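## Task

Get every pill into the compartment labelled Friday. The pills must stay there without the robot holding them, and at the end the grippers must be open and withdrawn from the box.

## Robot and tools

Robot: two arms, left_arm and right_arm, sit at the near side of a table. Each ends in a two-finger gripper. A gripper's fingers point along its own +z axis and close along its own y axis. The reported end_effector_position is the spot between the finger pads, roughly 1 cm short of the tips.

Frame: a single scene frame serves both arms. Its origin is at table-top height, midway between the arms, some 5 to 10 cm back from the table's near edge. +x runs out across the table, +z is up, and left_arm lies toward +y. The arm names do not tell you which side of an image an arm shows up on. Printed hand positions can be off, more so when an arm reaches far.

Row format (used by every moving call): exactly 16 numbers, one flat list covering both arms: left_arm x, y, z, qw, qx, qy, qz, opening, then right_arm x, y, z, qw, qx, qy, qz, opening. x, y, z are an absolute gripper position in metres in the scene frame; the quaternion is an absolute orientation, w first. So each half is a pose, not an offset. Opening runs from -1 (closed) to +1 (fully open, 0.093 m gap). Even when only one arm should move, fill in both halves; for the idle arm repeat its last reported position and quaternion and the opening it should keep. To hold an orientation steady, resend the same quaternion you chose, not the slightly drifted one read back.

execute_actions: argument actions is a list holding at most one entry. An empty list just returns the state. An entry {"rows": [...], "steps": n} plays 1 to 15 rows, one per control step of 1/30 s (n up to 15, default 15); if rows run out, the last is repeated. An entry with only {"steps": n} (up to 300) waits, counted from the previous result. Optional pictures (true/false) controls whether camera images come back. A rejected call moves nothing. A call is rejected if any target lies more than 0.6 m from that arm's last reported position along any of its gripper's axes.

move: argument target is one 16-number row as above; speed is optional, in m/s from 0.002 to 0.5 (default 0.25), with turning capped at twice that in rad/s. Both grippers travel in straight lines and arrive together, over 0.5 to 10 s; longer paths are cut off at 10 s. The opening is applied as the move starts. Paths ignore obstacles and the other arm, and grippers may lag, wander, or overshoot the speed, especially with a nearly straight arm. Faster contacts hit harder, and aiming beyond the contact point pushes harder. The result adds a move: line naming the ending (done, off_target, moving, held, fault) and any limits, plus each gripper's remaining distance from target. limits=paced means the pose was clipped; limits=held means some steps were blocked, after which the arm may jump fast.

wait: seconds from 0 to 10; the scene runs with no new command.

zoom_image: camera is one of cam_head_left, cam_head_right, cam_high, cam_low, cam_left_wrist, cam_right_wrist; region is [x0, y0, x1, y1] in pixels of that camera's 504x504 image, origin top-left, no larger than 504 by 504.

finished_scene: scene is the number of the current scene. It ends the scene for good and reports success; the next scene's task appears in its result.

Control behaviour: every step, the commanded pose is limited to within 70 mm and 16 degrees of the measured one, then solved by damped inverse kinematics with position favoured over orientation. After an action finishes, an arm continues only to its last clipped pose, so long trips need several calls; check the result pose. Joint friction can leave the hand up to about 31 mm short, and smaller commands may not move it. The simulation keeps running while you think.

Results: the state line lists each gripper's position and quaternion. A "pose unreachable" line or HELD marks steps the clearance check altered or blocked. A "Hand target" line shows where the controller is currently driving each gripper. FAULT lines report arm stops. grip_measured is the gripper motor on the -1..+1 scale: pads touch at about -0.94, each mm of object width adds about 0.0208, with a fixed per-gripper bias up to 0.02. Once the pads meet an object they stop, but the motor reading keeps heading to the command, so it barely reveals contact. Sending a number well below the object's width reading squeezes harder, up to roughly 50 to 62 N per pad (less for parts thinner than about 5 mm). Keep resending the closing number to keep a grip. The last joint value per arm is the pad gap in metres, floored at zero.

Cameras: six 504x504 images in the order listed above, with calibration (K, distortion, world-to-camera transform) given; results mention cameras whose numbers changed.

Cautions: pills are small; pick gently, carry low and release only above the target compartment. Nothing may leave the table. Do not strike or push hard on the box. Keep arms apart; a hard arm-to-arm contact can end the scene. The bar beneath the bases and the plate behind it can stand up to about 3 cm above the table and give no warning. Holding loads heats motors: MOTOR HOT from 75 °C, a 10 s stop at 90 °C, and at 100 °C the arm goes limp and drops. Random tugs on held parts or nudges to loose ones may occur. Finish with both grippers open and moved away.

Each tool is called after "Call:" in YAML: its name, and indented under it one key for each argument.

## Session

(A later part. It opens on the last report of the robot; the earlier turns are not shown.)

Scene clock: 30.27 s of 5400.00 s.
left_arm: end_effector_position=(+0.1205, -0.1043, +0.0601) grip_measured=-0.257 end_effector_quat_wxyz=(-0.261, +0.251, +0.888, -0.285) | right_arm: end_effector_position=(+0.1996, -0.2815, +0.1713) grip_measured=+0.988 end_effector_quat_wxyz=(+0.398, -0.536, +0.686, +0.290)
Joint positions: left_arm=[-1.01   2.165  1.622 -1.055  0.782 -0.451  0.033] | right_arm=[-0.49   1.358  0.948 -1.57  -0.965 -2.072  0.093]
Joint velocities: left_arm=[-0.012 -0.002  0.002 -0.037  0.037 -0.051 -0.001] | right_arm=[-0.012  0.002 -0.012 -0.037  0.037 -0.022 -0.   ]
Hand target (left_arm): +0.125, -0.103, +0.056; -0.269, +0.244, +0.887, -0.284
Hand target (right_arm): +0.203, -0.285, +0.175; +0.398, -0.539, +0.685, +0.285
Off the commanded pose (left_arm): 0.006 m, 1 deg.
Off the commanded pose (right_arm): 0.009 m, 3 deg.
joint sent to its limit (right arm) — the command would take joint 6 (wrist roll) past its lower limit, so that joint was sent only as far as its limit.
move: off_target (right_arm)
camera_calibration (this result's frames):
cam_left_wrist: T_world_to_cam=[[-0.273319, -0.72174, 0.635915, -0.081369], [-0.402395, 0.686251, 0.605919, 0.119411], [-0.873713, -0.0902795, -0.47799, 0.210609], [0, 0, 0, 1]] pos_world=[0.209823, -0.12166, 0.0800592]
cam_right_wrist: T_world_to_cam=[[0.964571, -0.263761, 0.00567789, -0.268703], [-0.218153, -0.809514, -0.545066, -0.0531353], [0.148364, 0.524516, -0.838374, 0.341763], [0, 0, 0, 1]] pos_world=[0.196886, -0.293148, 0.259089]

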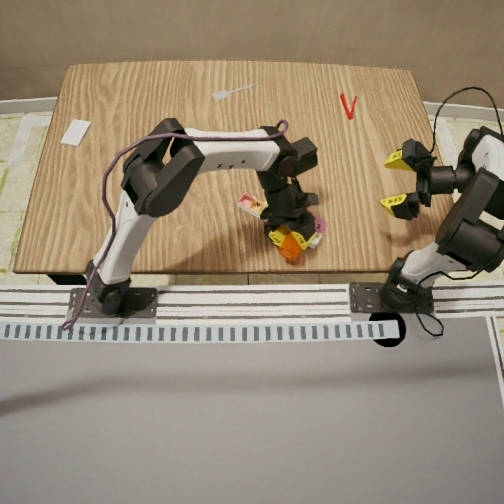

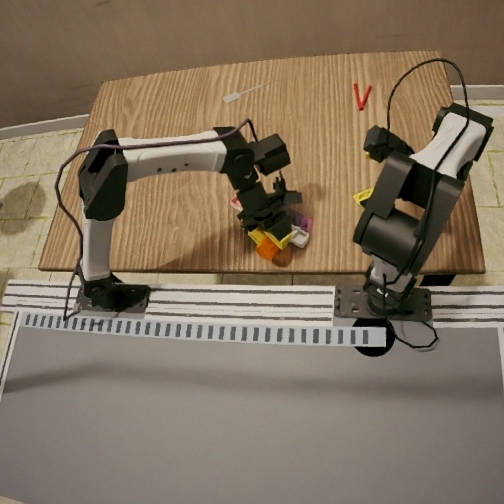

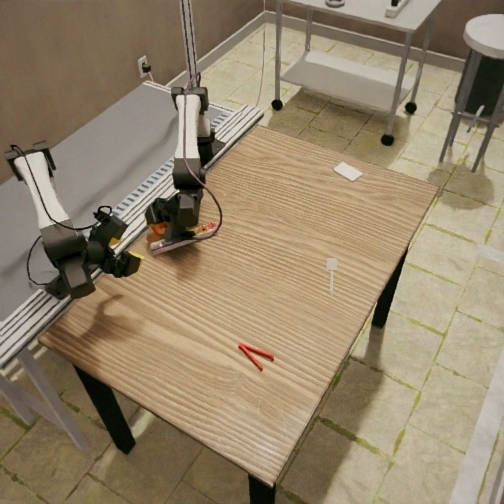

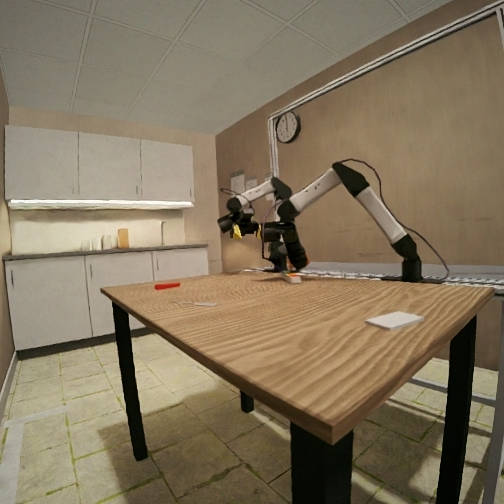

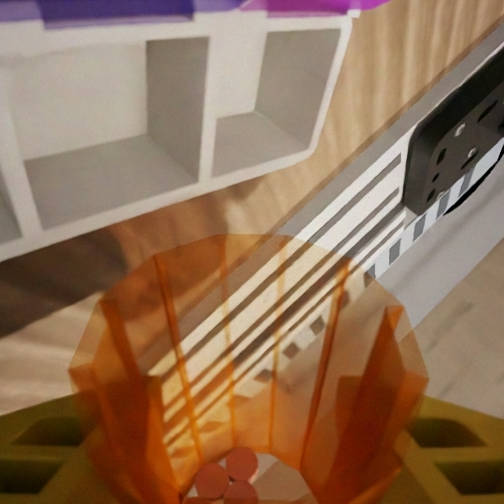

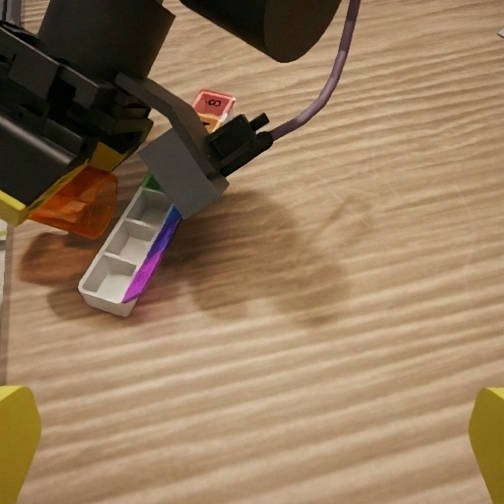

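Call:
move:
  target: [0.133,-0.114,0.05,-0.331,0.22,0.879,-0.265,-0.28,0.2,-0.285,0.175,0.398,-0.539,0.685,0.285,1]
  speed: 0.02

Call:
zoom_image:
  camera: "cam_right_wrist"
  region: [0,100,260,330]

Scene clock: 35.30 s of 5400.00 s.
left_arm: end_effector_position=(+0.1306, -0.1149, +0.0544) grip_measured=-0.257 end_effector_quat_wxyz=(-0.321, +0.224, +0.880, -0.267) | right_arm: end_effector_position=(+0.1984, -0.2818, +0.1715) grip_measured=+0.988 end_effector_quat_wxyz=(+0.396, -0.535, +0.687, +0.291)
Joint positions: left_arm=[-0.988  2.339  1.851 -1.261  0.839 -0.413  0.033] | right_arm=[-0.493  1.358  0.948 -1.578 -0.962 -2.076  0.093]
Joint velocities: left_arm=[-0.002  0.012  0.007 -0.095  0.007  0.022  0.   ] | right_arm=[ 0.007  0.002 -0.002  0.051 -0.066 -0.022  0.   ]
Hand target (left_arm): +0.133, -0.114, +0.050; -0.330, +0.218, +0.879, -0.266
Hand target (right_arm): +0.200, -0.285, +0.175; +0.398, -0.539, +0.687, +0.284
Off the commanded pose (left_arm): 0.005 m, 1 deg.
Off the commanded pose (right_arm): 0.005 m, 1 deg.
joint sent to its limit (right arm) — the command would take joint 4 (wrist pitch) past its lower limit and joint 6 (wrist roll) past its lower limit, so those joints were sent only as far as their limits.
move: done
camera_calibration (this result's frames):
cam_left_wrist: T_world_to_cam=[[-0.200245, -0.766346, 0.610423, -0.0959144], [-0.325864, 0.639666, 0.696161, 0.114017], [-0.923967, -0.0595123, -0.377814, 0.220421], [0, 0, 0, 1]] pos_world=[0.221609, -0.133318, 0.0624526]
cam_right_wrist: T_world_to_cam=[[0.964681, -0.263416, 0.00138956, -0.266813], [-0.220256, -0.809491, -0.544254, -0.0532274], [0.14449, 0.524725, -0.83892, 0.343129], [0, 0, 0, 1]] pos_world=[0.196087, -0.293418, 0.259259]

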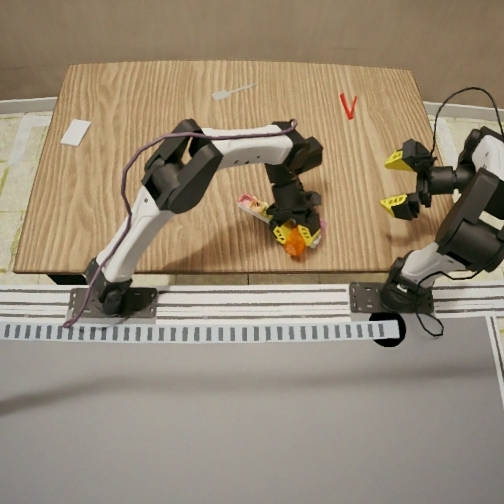

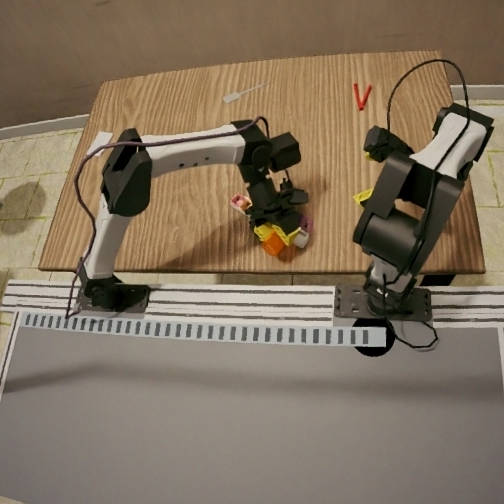

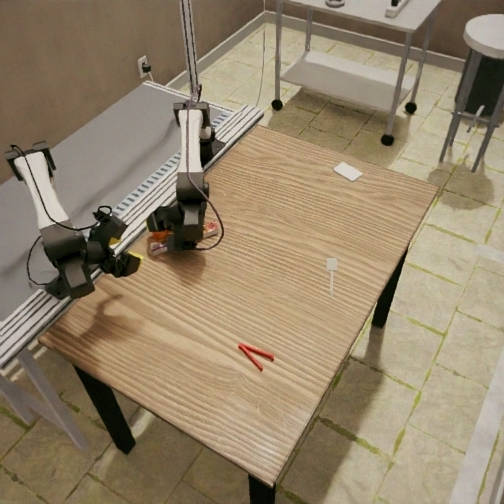

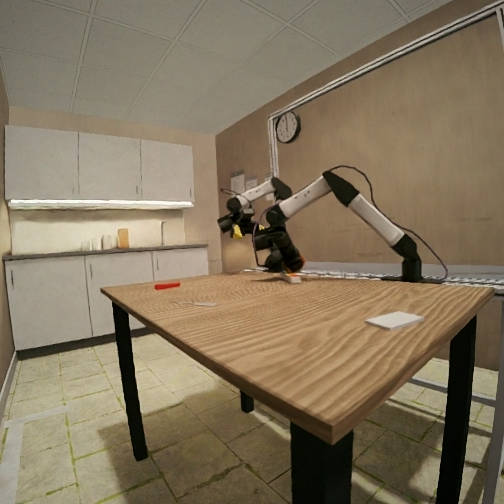

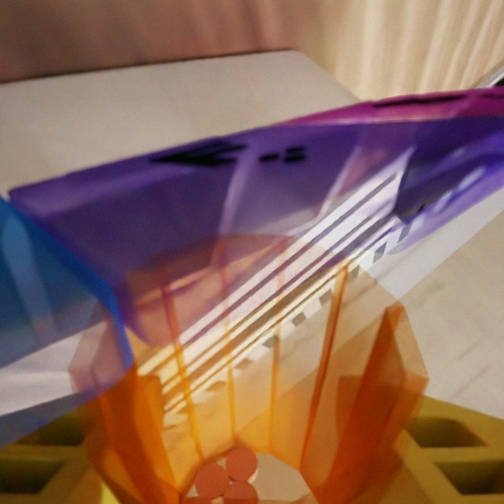

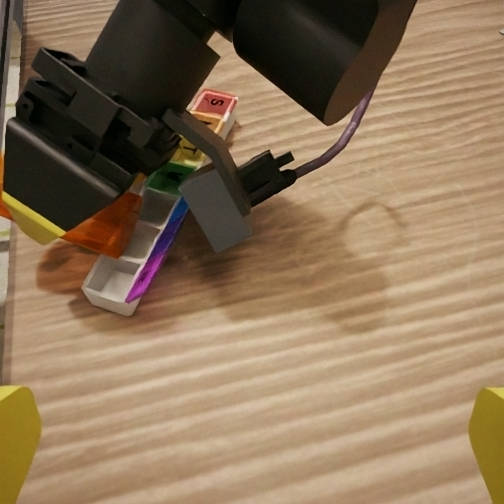

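Region (0, 100, 260, 330) of cam_right_wrist's 504x504 image, scaled by 1.938, with more detail than that image has; it fills the top 446 rows of this view, and the rest is white.

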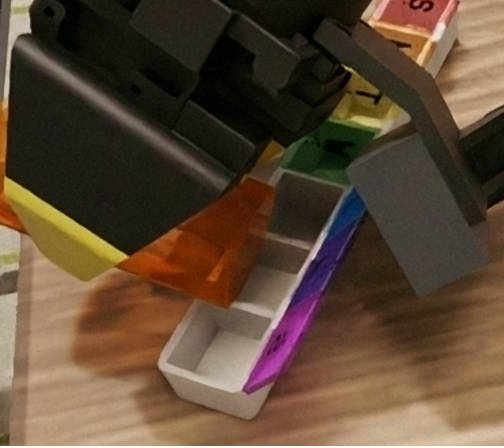

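Call:
move:
  target: [0.14,-0.118,0.056,-0.391,0.192,0.866,-0.247,-0.28,0.2,-0.285,0.175,0.398,-0.539,0.685,0.285,1]
  speed: 0.015

Call:
zoom_image:
  camera: "cam_right_wrist"
  region: [0,100,260,330]

Scene clock: 41.23 s of 5400.00 s.
left_arm: end_effector_position=(+0.1374, -0.1187, +0.0607) grip_measured=-0.258 end_effector_quat_wxyz=(-0.382, +0.196, +0.868, -0.248) | right_arm: end_effector_position=(+0.1983, -0.2818, +0.1715) grip_measured=+0.988 end_effector_quat_wxyz=(+0.396, -0.535, +0.687, +0.292)
Joint positions: left_arm=[-0.966  2.498  2.104 -1.525  0.891 -0.358  0.033] | right_arm=[-0.493  1.358  0.948 -1.578 -0.961 -2.076  0.093]
Joint velocities: left_arm=[ 0.002 -0.007 -0.007 -0.037 -0.007  0.022 -0.001] | right_arm=[-0.012 -0.012 -0.017 -0.037 -0.037 -0.095 -0.001]
Hand target (left_arm): +0.140, -0.118, +0.056; -0.390, +0.190, +0.866, -0.248
Hand target (right_arm): +0.200, -0.285, +0.175; +0.397, -0.538, +0.687, +0.284
Off the commanded pose (left_arm): 0.005 m, 1 deg.
Off the commanded pose (right_arm): 0.005 m, 1 deg.
joint sent to its limit (right arm) — the command would take joint 4 (wrist pitch) past its lower limit and joint 6 (wrist roll) past its lower limit, so those joints were sent only as far as their limits.
move: done
camera_calibration (this result's frames):
cam_left_wrist: T_world_to_cam=[[-0.129762, -0.808991, 0.57332, -0.113807], [-0.236216, 0.586783, 0.774524, 0.0908679], [-0.962997, -0.0349235, -0.267239, 0.230475], [0, 0, 0, 1]] pos_world=[0.228643, -0.13734, 0.0564603]
cam_right_wrist: T_world_to_cam=[[0.964723, -0.263267, 0.000929064, -0.266612], [-0.220406, -0.809582, -0.544057, -0.0532808], [0.143984, 0.524659, -0.839048, 0.34322], [0, 0, 0, 1]] pos_world=[0.196045, -0.293399, 0.259238]

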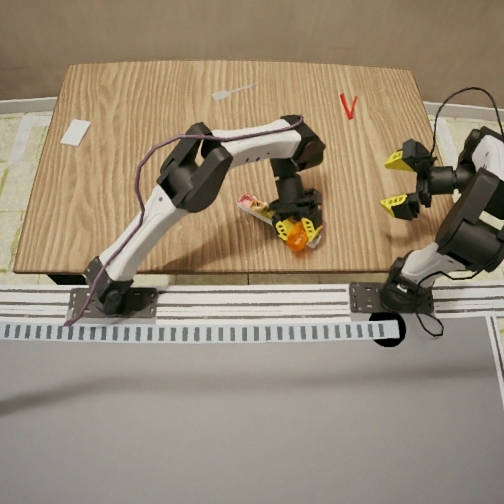

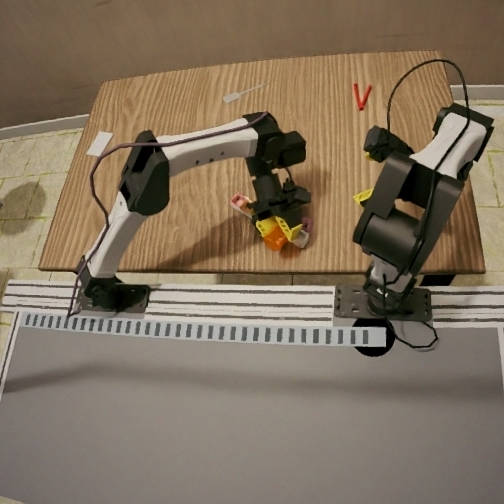

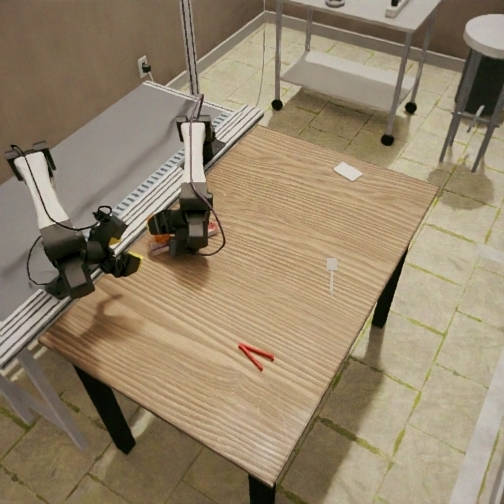

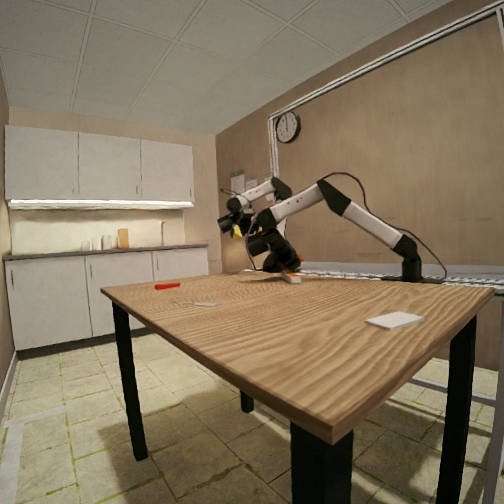

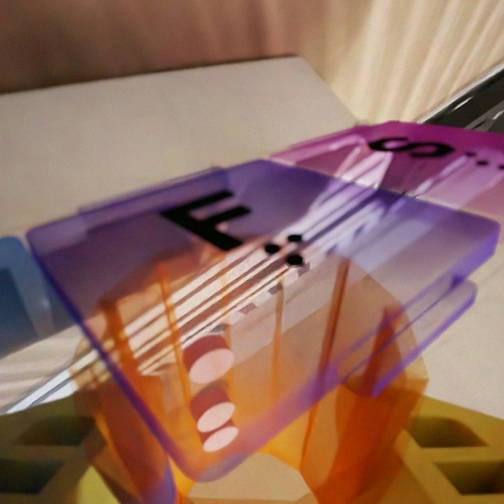

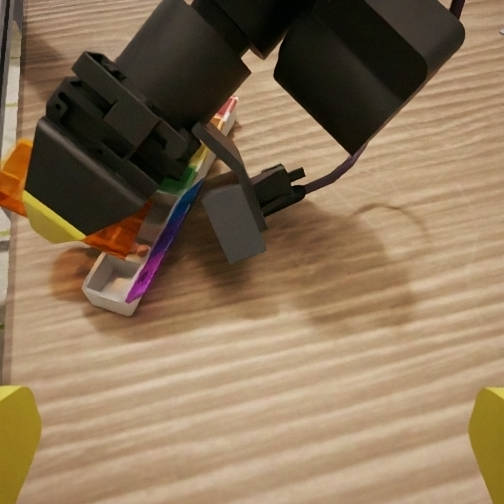

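Region (0, 100, 260, 330) of cam_right_wrist's 504x504 image, scaled by 1.938, with more detail than that image has; it fills the top 446 rows of this view, and the rest is white.

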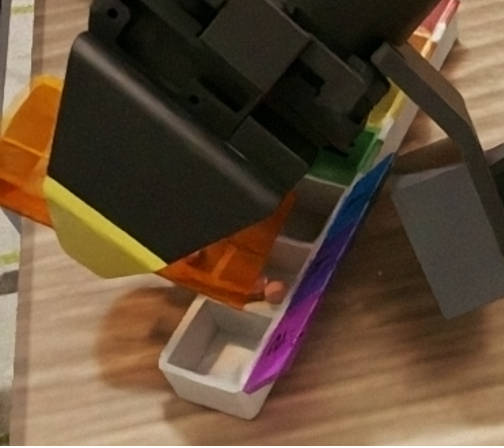

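Call:
move:
  target: [0.141,-0.118,0.059,-0.408,0.131,0.879,-0.22,-0.28,0.2,-0.285,0.175,0.398,-0.539,0.685,0.285,1]
  speed: 0.015

Call:
zoom_image:
  camera: "cam_right_wrist"
  region: [0,100,260,330]

Scene clock: 47.07 s of 5400.00 s.
left_arm: end_effector_position=(+0.1372, -0.1184, +0.0643) grip_measured=-0.258 end_effector_quat_wxyz=(-0.397, +0.146, +0.878, -0.225) | right_arm: end_effector_position=(+0.1983, -0.2818, +0.1715) grip_measured=+0.988 end_effector_quat_wxyz=(+0.396, -0.535, +0.687, +0.292)
Joint positions: left_arm=[-0.966  2.499  2.119 -1.544  0.891 -0.47   0.033] | right_arm=[-0.493  1.358  0.948 -1.578 -0.961 -2.076  0.093]
Joint velocities: left_arm=[-0.002 -0.002 -0.012  0.022 -0.037 -0.007 -0.001] | right_arm=[ 0.002 -0.002 -0.022 -0.051 -0.037 -0.066  0.   ]
Hand target (left_arm): +0.141, -0.118, +0.059; -0.406, +0.130, +0.877, -0.220
Hand target (right_arm): +0.200, -0.285, +0.175; +0.397, -0.538, +0.687, +0.284
Off the commanded pose (left_arm): 0.007 m, 2 deg.
Off the commanded pose (right_arm): 0.005 m, 1 deg.
joint sent to its limit (right arm) — the command would take joint 4 (wrist pitch) past its lower limit and joint 6 (wrist roll) past its lower limit, so those joints were sent only as far as their limits.
move: done
camera_calibration (this result's frames):
cam_left_wrist: T_world_to_cam=[[-0.0561767, -0.863454, 0.501289, -0.127555], [-0.243545, 0.498766, 0.831816, 0.0747433], [-0.968261, -0.0753576, -0.238309, 0.225316], [0, 0, 0, 1]] pos_world=[0.229202, -0.130438, 0.0554642]
cam_right_wrist: T_world_to_cam=[[0.964723, -0.263267, 0.000929064, -0.266612], [-0.220406, -0.809582, -0.544057, -0.0532808], [0.143984, 0.524659, -0.839048, 0.34322], [0, 0, 0, 1]] pos_world=[0.196045, -0.293399, 0.259238]

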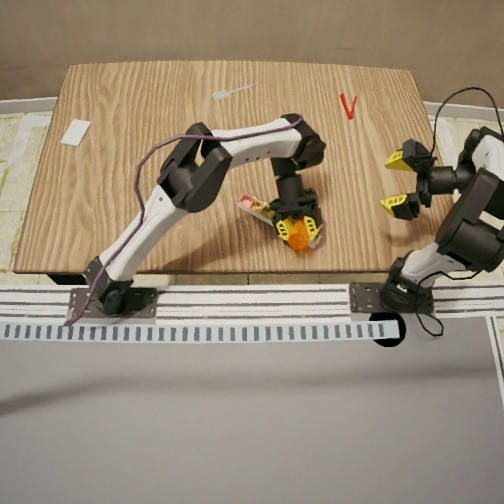

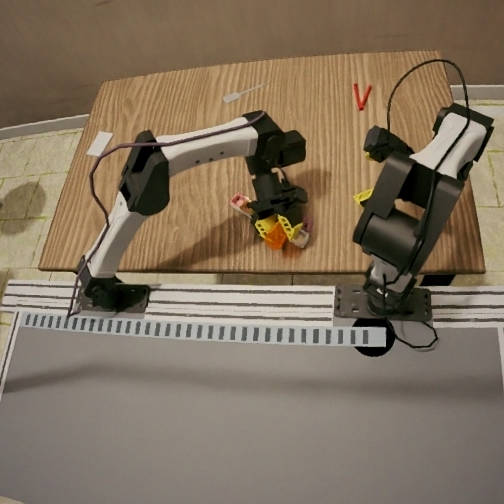

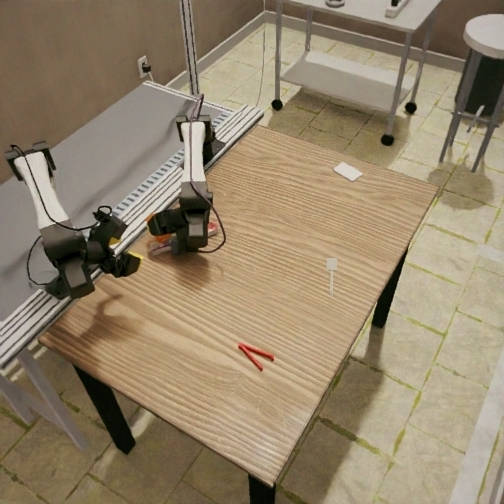

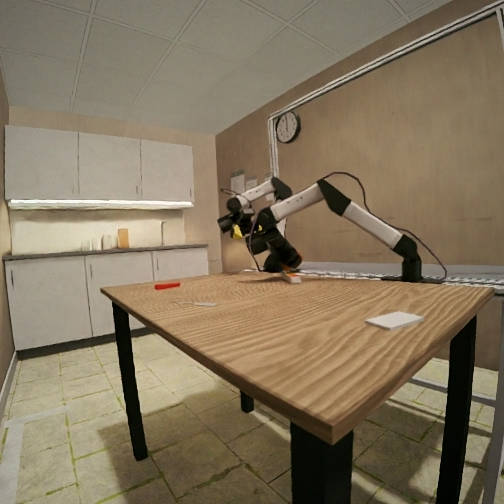

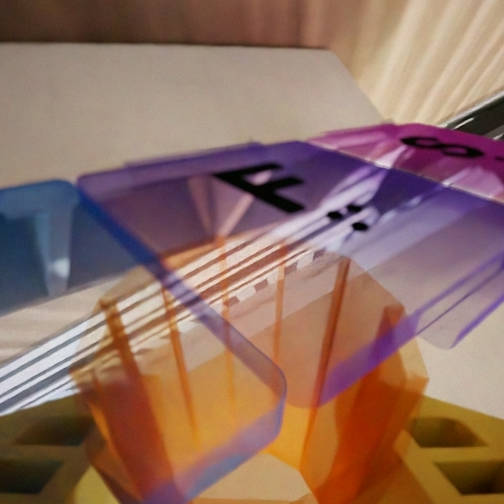

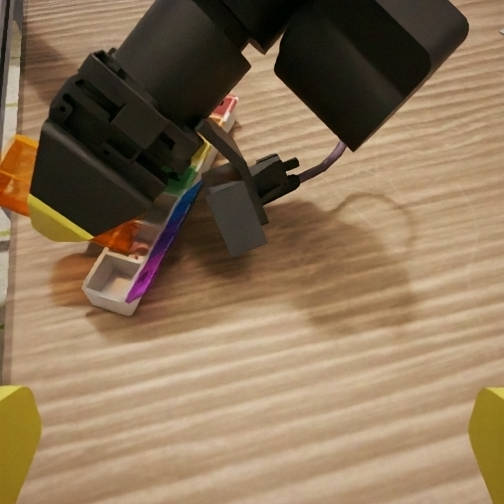

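Region (0, 100, 260, 330) of cam_right_wrist's 504x504 image, scaled by 1.938, with more detail than that image has; it fills the top 446 rows of this view, and the rest is white.

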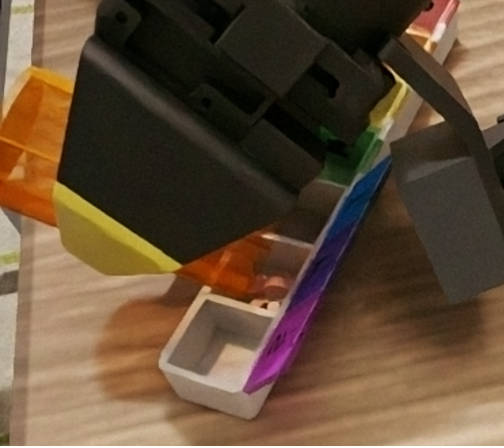

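Call:
move:
  target: [0.135,-0.105,0.11,-0.151,0.294,0.892,-0.309,-0.28,0.2,-0.285,0.175,0.398,-0.539,0.685,0.285,1]
  speed: 0.15

Call:
move:
  target: [0.4,0.08,0.09,0.594,0.236,0.747,-0.187,-0.28,0.2,-0.285,0.175,0.398,-0.539,0.685,0.285,1]
  speed: 0.3

Call:
move:
  target: [0.4,0.08,0.038,0.594,0.236,0.747,-0.187,-0.28,0.2,-0.285,0.175,0.398,-0.539,0.685,0.285,1]
  speed: 0.05

Scene clock: 50.23 s of 5400.00 s.
left_arm: end_effector_position=(+0.1391, -0.1053, +0.1170) grip_measured=-0.257 end_effector_quat_wxyz=(-0.154, +0.289, +0.891, -0.313) | right_arm: end_effector_position=(+0.1983, -0.2818, +0.1715) grip_measured=+0.988 end_effector_quat_wxyz=(+0.396, -0.535, +0.687, +0.292)
Joint positions: left_arm=[-1.007  1.993  1.626 -1.026  0.679 -0.443  0.033] | right_arm=[-0.493  1.358  0.948 -1.578 -0.961 -2.076  0.093]
Joint velocities: left_arm=[ 0.002  0.002  0.012  0.022 -0.022  0.095  0.   ] | right_arm=[ 0.002 -0.002 -0.002 -0.051  0.037 -0.051 -0.001]
Hand target (left_arm): +0.134, -0.104, +0.110; -0.153, +0.298, +0.891, -0.307
Hand target (right_arm): +0.200, -0.285, +0.175; +0.397, -0.538, +0.687, +0.284
Off the commanded pose (left_arm): 0.008 m, 1 deg.
Off the commanded pose (right_arm): 0.005 m, 1 deg.
joint sent to its limit (right arm) — the command would take joint 4 (wrist pitch) past its lower limit and joint 6 (wrist roll) past its lower limit, so those joints were sent only as far as their limits.
move: done
camera_calibration (this result's frames):
cam_left_wrist: T_world_to_cam=[[-0.39654, -0.646006, 0.652252, -0.0900206], [-0.513141, 0.745116, 0.426014, 0.135778], [-0.761211, -0.165766, -0.62696, 0.247855], [0, 0, 0, 1]] pos_world=[0.222647, -0.118238, 0.156268]
cam_right_wrist: T_world_to_cam=[[0.964723, -0.263267, 0.000929064, -0.266612], [-0.220406, -0.809582, -0.544057, -0.0532808], [0.143984, 0.524659, -0.839048, 0.34322], [0, 0, 0, 1]] pos_world=[0.196045, -0.293399, 0.259238]

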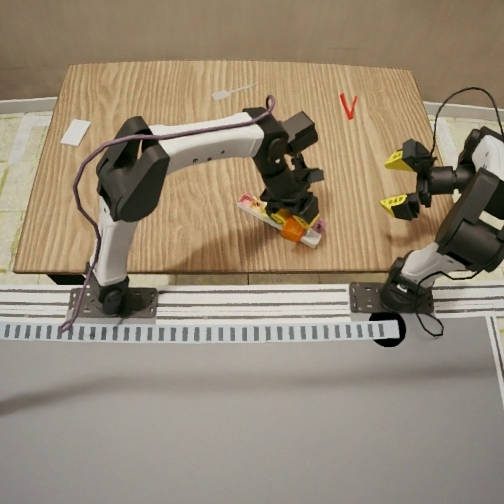

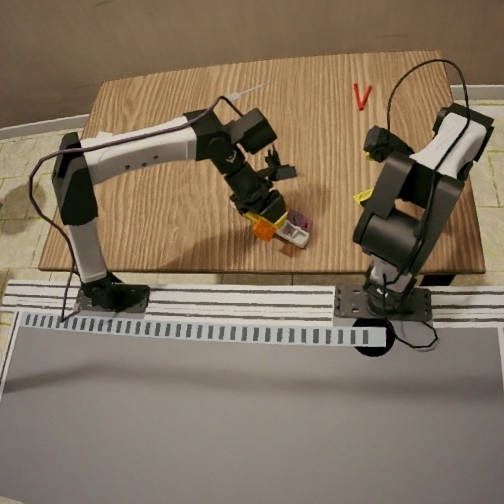

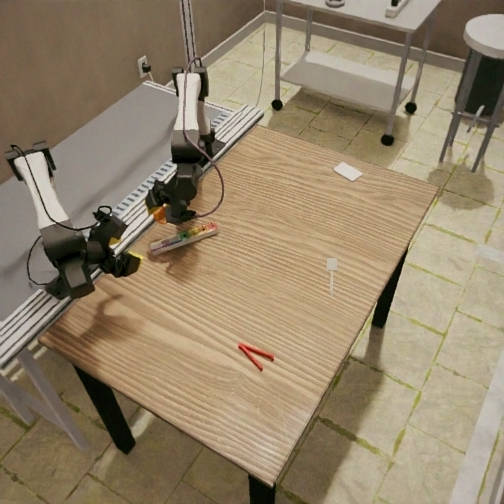

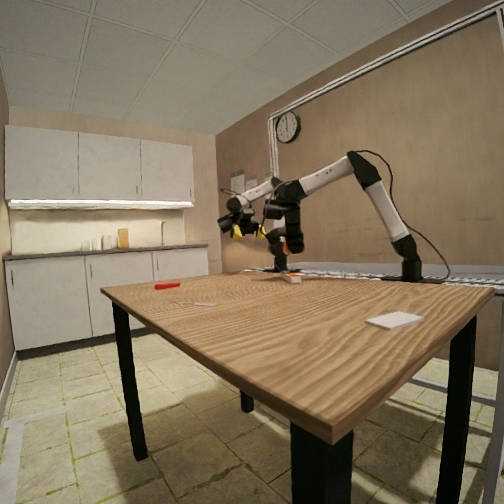

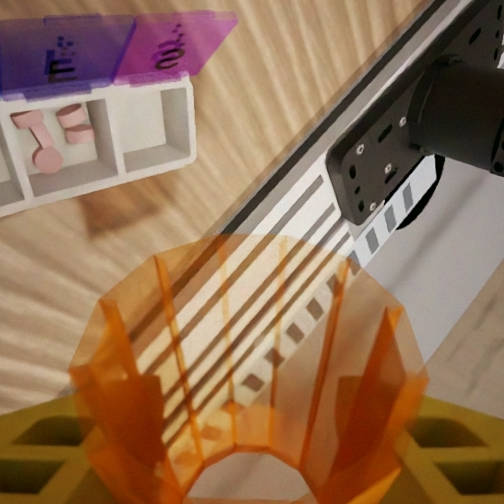

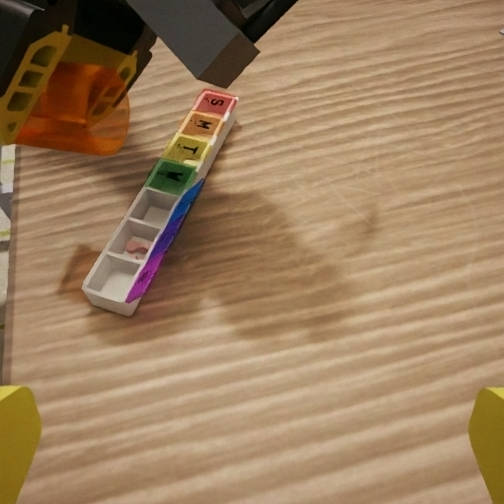

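Scene clock: 53.73 s of 5400.00 s.
left_arm: end_effector_position=(+0.4017, +0.0773, +0.1073) grip_measured=-0.257 end_effector_quat_wxyz=(+0.611, +0.240, +0.731, -0.184) | right_arm: end_effector_position=(+0.1983, -0.2818, +0.1715) grip_measured=+0.988 end_effector_quat_wxyz=(+0.396, -0.535, +0.687, +0.292)
Joint positions: left_arm=[-0.465  1.79   0.575  1.016  0.144  0.07   0.033] | right_arm=[-0.493  1.358  0.948 -1.578 -0.961 -2.076  0.093]
Joint velocities: left_arm=[ 0.002 -0.017  0.007  0.022  0.022  0.022 -0.001] | right_arm=[-0.012 -0.012 -0.002 -0.066  0.007 -0.022 -0.001]
Hand target (left_arm): +0.397, +0.082, +0.090; +0.596, +0.246, +0.743, -0.179
Hand target (right_arm): +0.200, -0.285, +0.175; +0.397, -0.538, +0.687, +0.284
Off the commanded pose (left_arm): 0.018 m, 3 deg.
Off the commanded pose (right_arm): 0.005 m, 1 deg.
joint sent to its limit (right arm) — the command would take joint 4 (wrist pitch) past its lower limit and joint 6 (wrist roll) past its lower limit, so those joints were sent only as far as their limits.
move: off_target (left_arm)
camera_calibration (this result's frames):
cam_left_wrist: T_world_to_cam=[[-0.580609, -0.814183, 0.000490739, 0.295237], [-0.486733, 0.346615, -0.801841, 0.290549], [0.652675, -0.465795, -0.597537, -0.0760329], [0, 0, 0, 1]] pos_world=[0.362462, 0.104252, 0.187397]
cam_right_wrist: T_world_to_cam=[[0.964723, -0.263267, 0.000929064, -0.266612], [-0.220406, -0.809582, -0.544057, -0.0532808], [0.143984, 0.524659, -0.839048, 0.34322], [0, 0, 0, 1]] pos_world=[0.196045, -0.293399, 0.259238]

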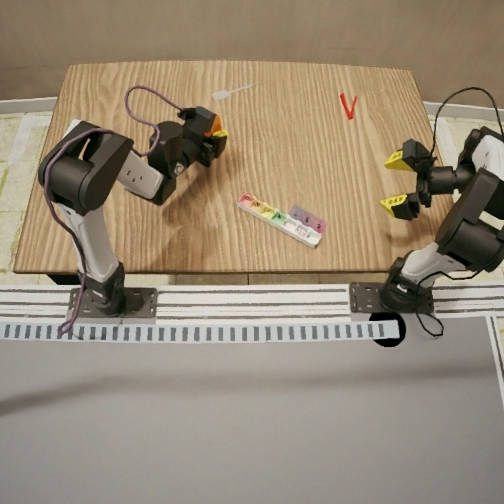

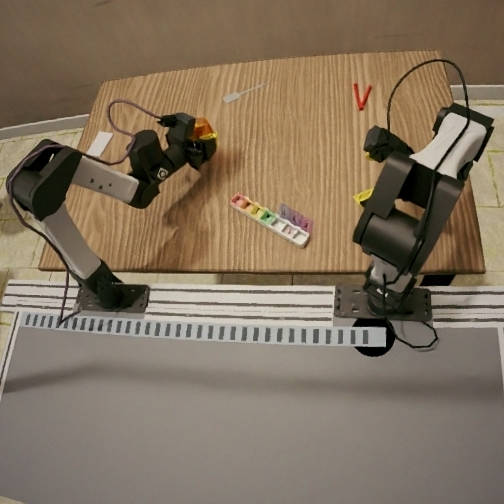

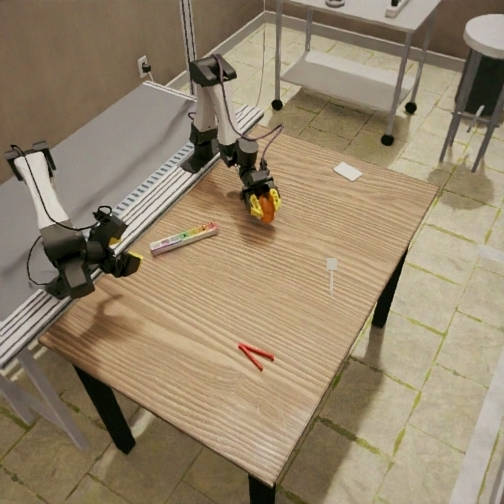

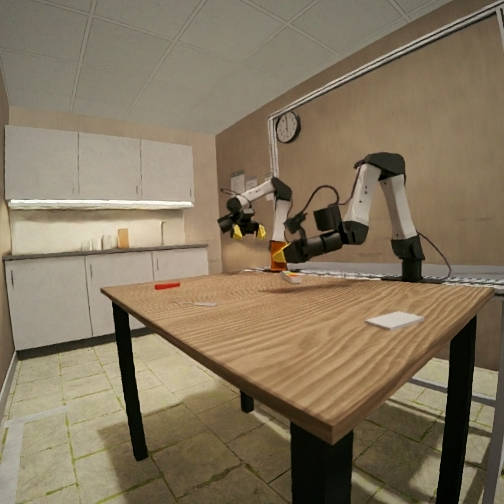

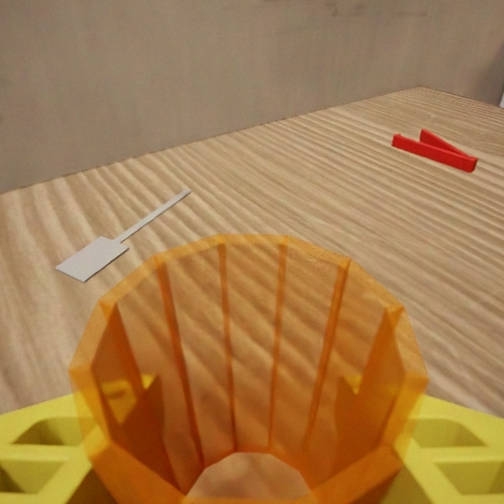

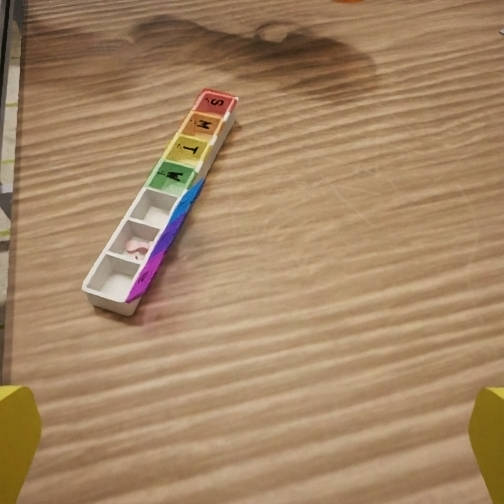

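Scene clock: 55.63 s of 5400.00 s.
left_arm: end_effector_position=(+0.4069, +0.0736, +0.0545) grip_measured=-0.257 end_effector_quat_wxyz=(+0.610, +0.238, +0.732, -0.186) | right_arm: end_effector_position=(+0.1983, -0.2818, +0.1715) grip_measured=+0.988 end_effector_quat_wxyz=(+0.396, -0.535, +0.687, +0.292)
Joint positions: left_arm=[-0.465  2.05   0.575  1.275  0.144  0.065  0.033] | right_arm=[-0.493  1.358  0.948 -1.578 -0.961 -2.076  0.093]
Joint velocities: left_arm=[ 0.002 -0.007 -0.012  0.095 -0.051  0.022 -0.001] | right_arm=[ 0.002  0.002 -0.002 -0.037  0.022  0.007 -0.   ]
Hand target (left_arm): +0.400, +0.080, +0.039; +0.594, +0.236, +0.746, -0.187
Hand target (right_arm): +0.200, -0.285, +0.175; +0.397, -0.538, +0.687, +0.284
Off the commanded pose (left_arm): 0.019 m, 3 deg.
Off the commanded pose (right_arm): 0.005 m, 1 deg.
joint sent to its limit (right arm) — the command would take joint 4 (wrist pitch) past its lower limit and joint 6 (wrist roll) past its lower limit, so those joints were sent only as far as their limits.
move: off_target (left_arm)
camera_calibration (this result's frames):
cam_left_wrist: T_world_to_cam=[[-0.579855, -0.814701, 0.00542384, 0.294774], [-0.489561, 0.343103, -0.80163, 0.253419], [0.651228, -0.467485, -0.597796, -0.111949], [0, 0, 0, 1]] pos_world=[0.367894, 0.10087, 0.134627]
cam_right_wrist: T_world_to_cam=[[0.964723, -0.263267, 0.000929064, -0.266612], [-0.220406, -0.809582, -0.544057, -0.0532808], [0.143984, 0.524659, -0.839048, 0.34322], [0, 0, 0, 1]] pos_world=[0.196045, -0.293399, 0.259238]

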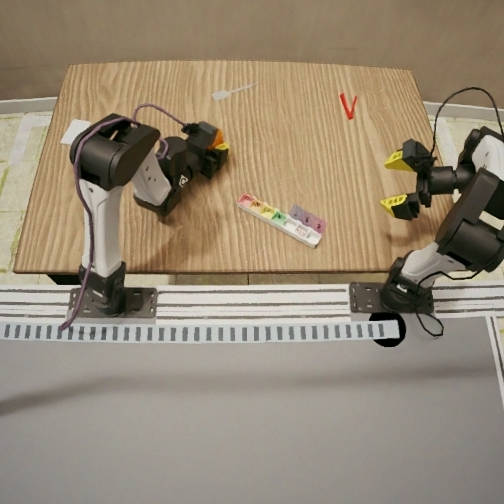

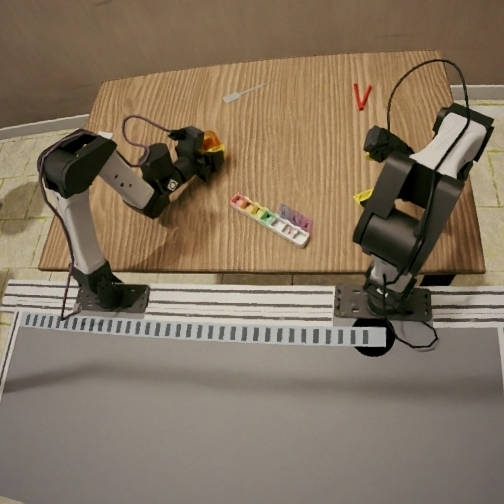

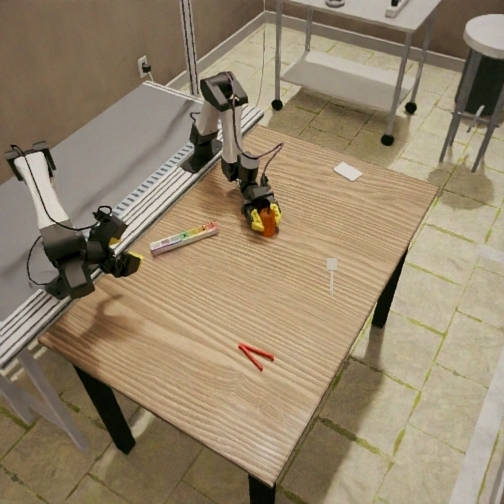

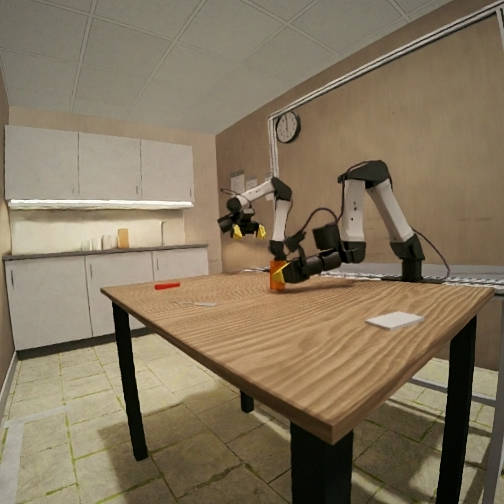

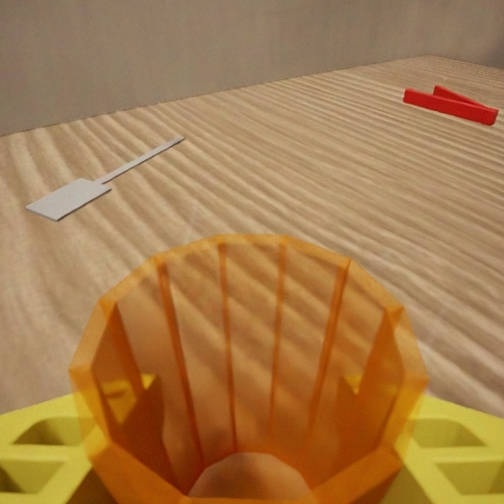

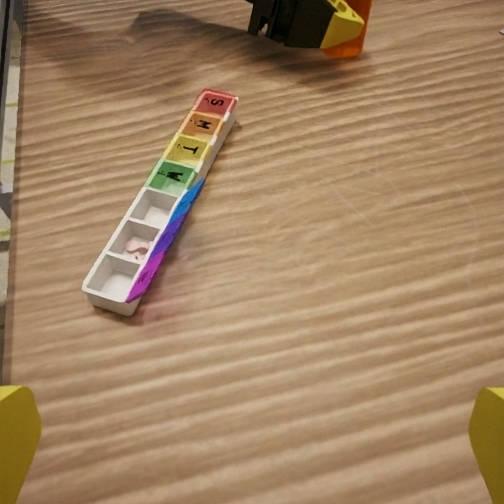

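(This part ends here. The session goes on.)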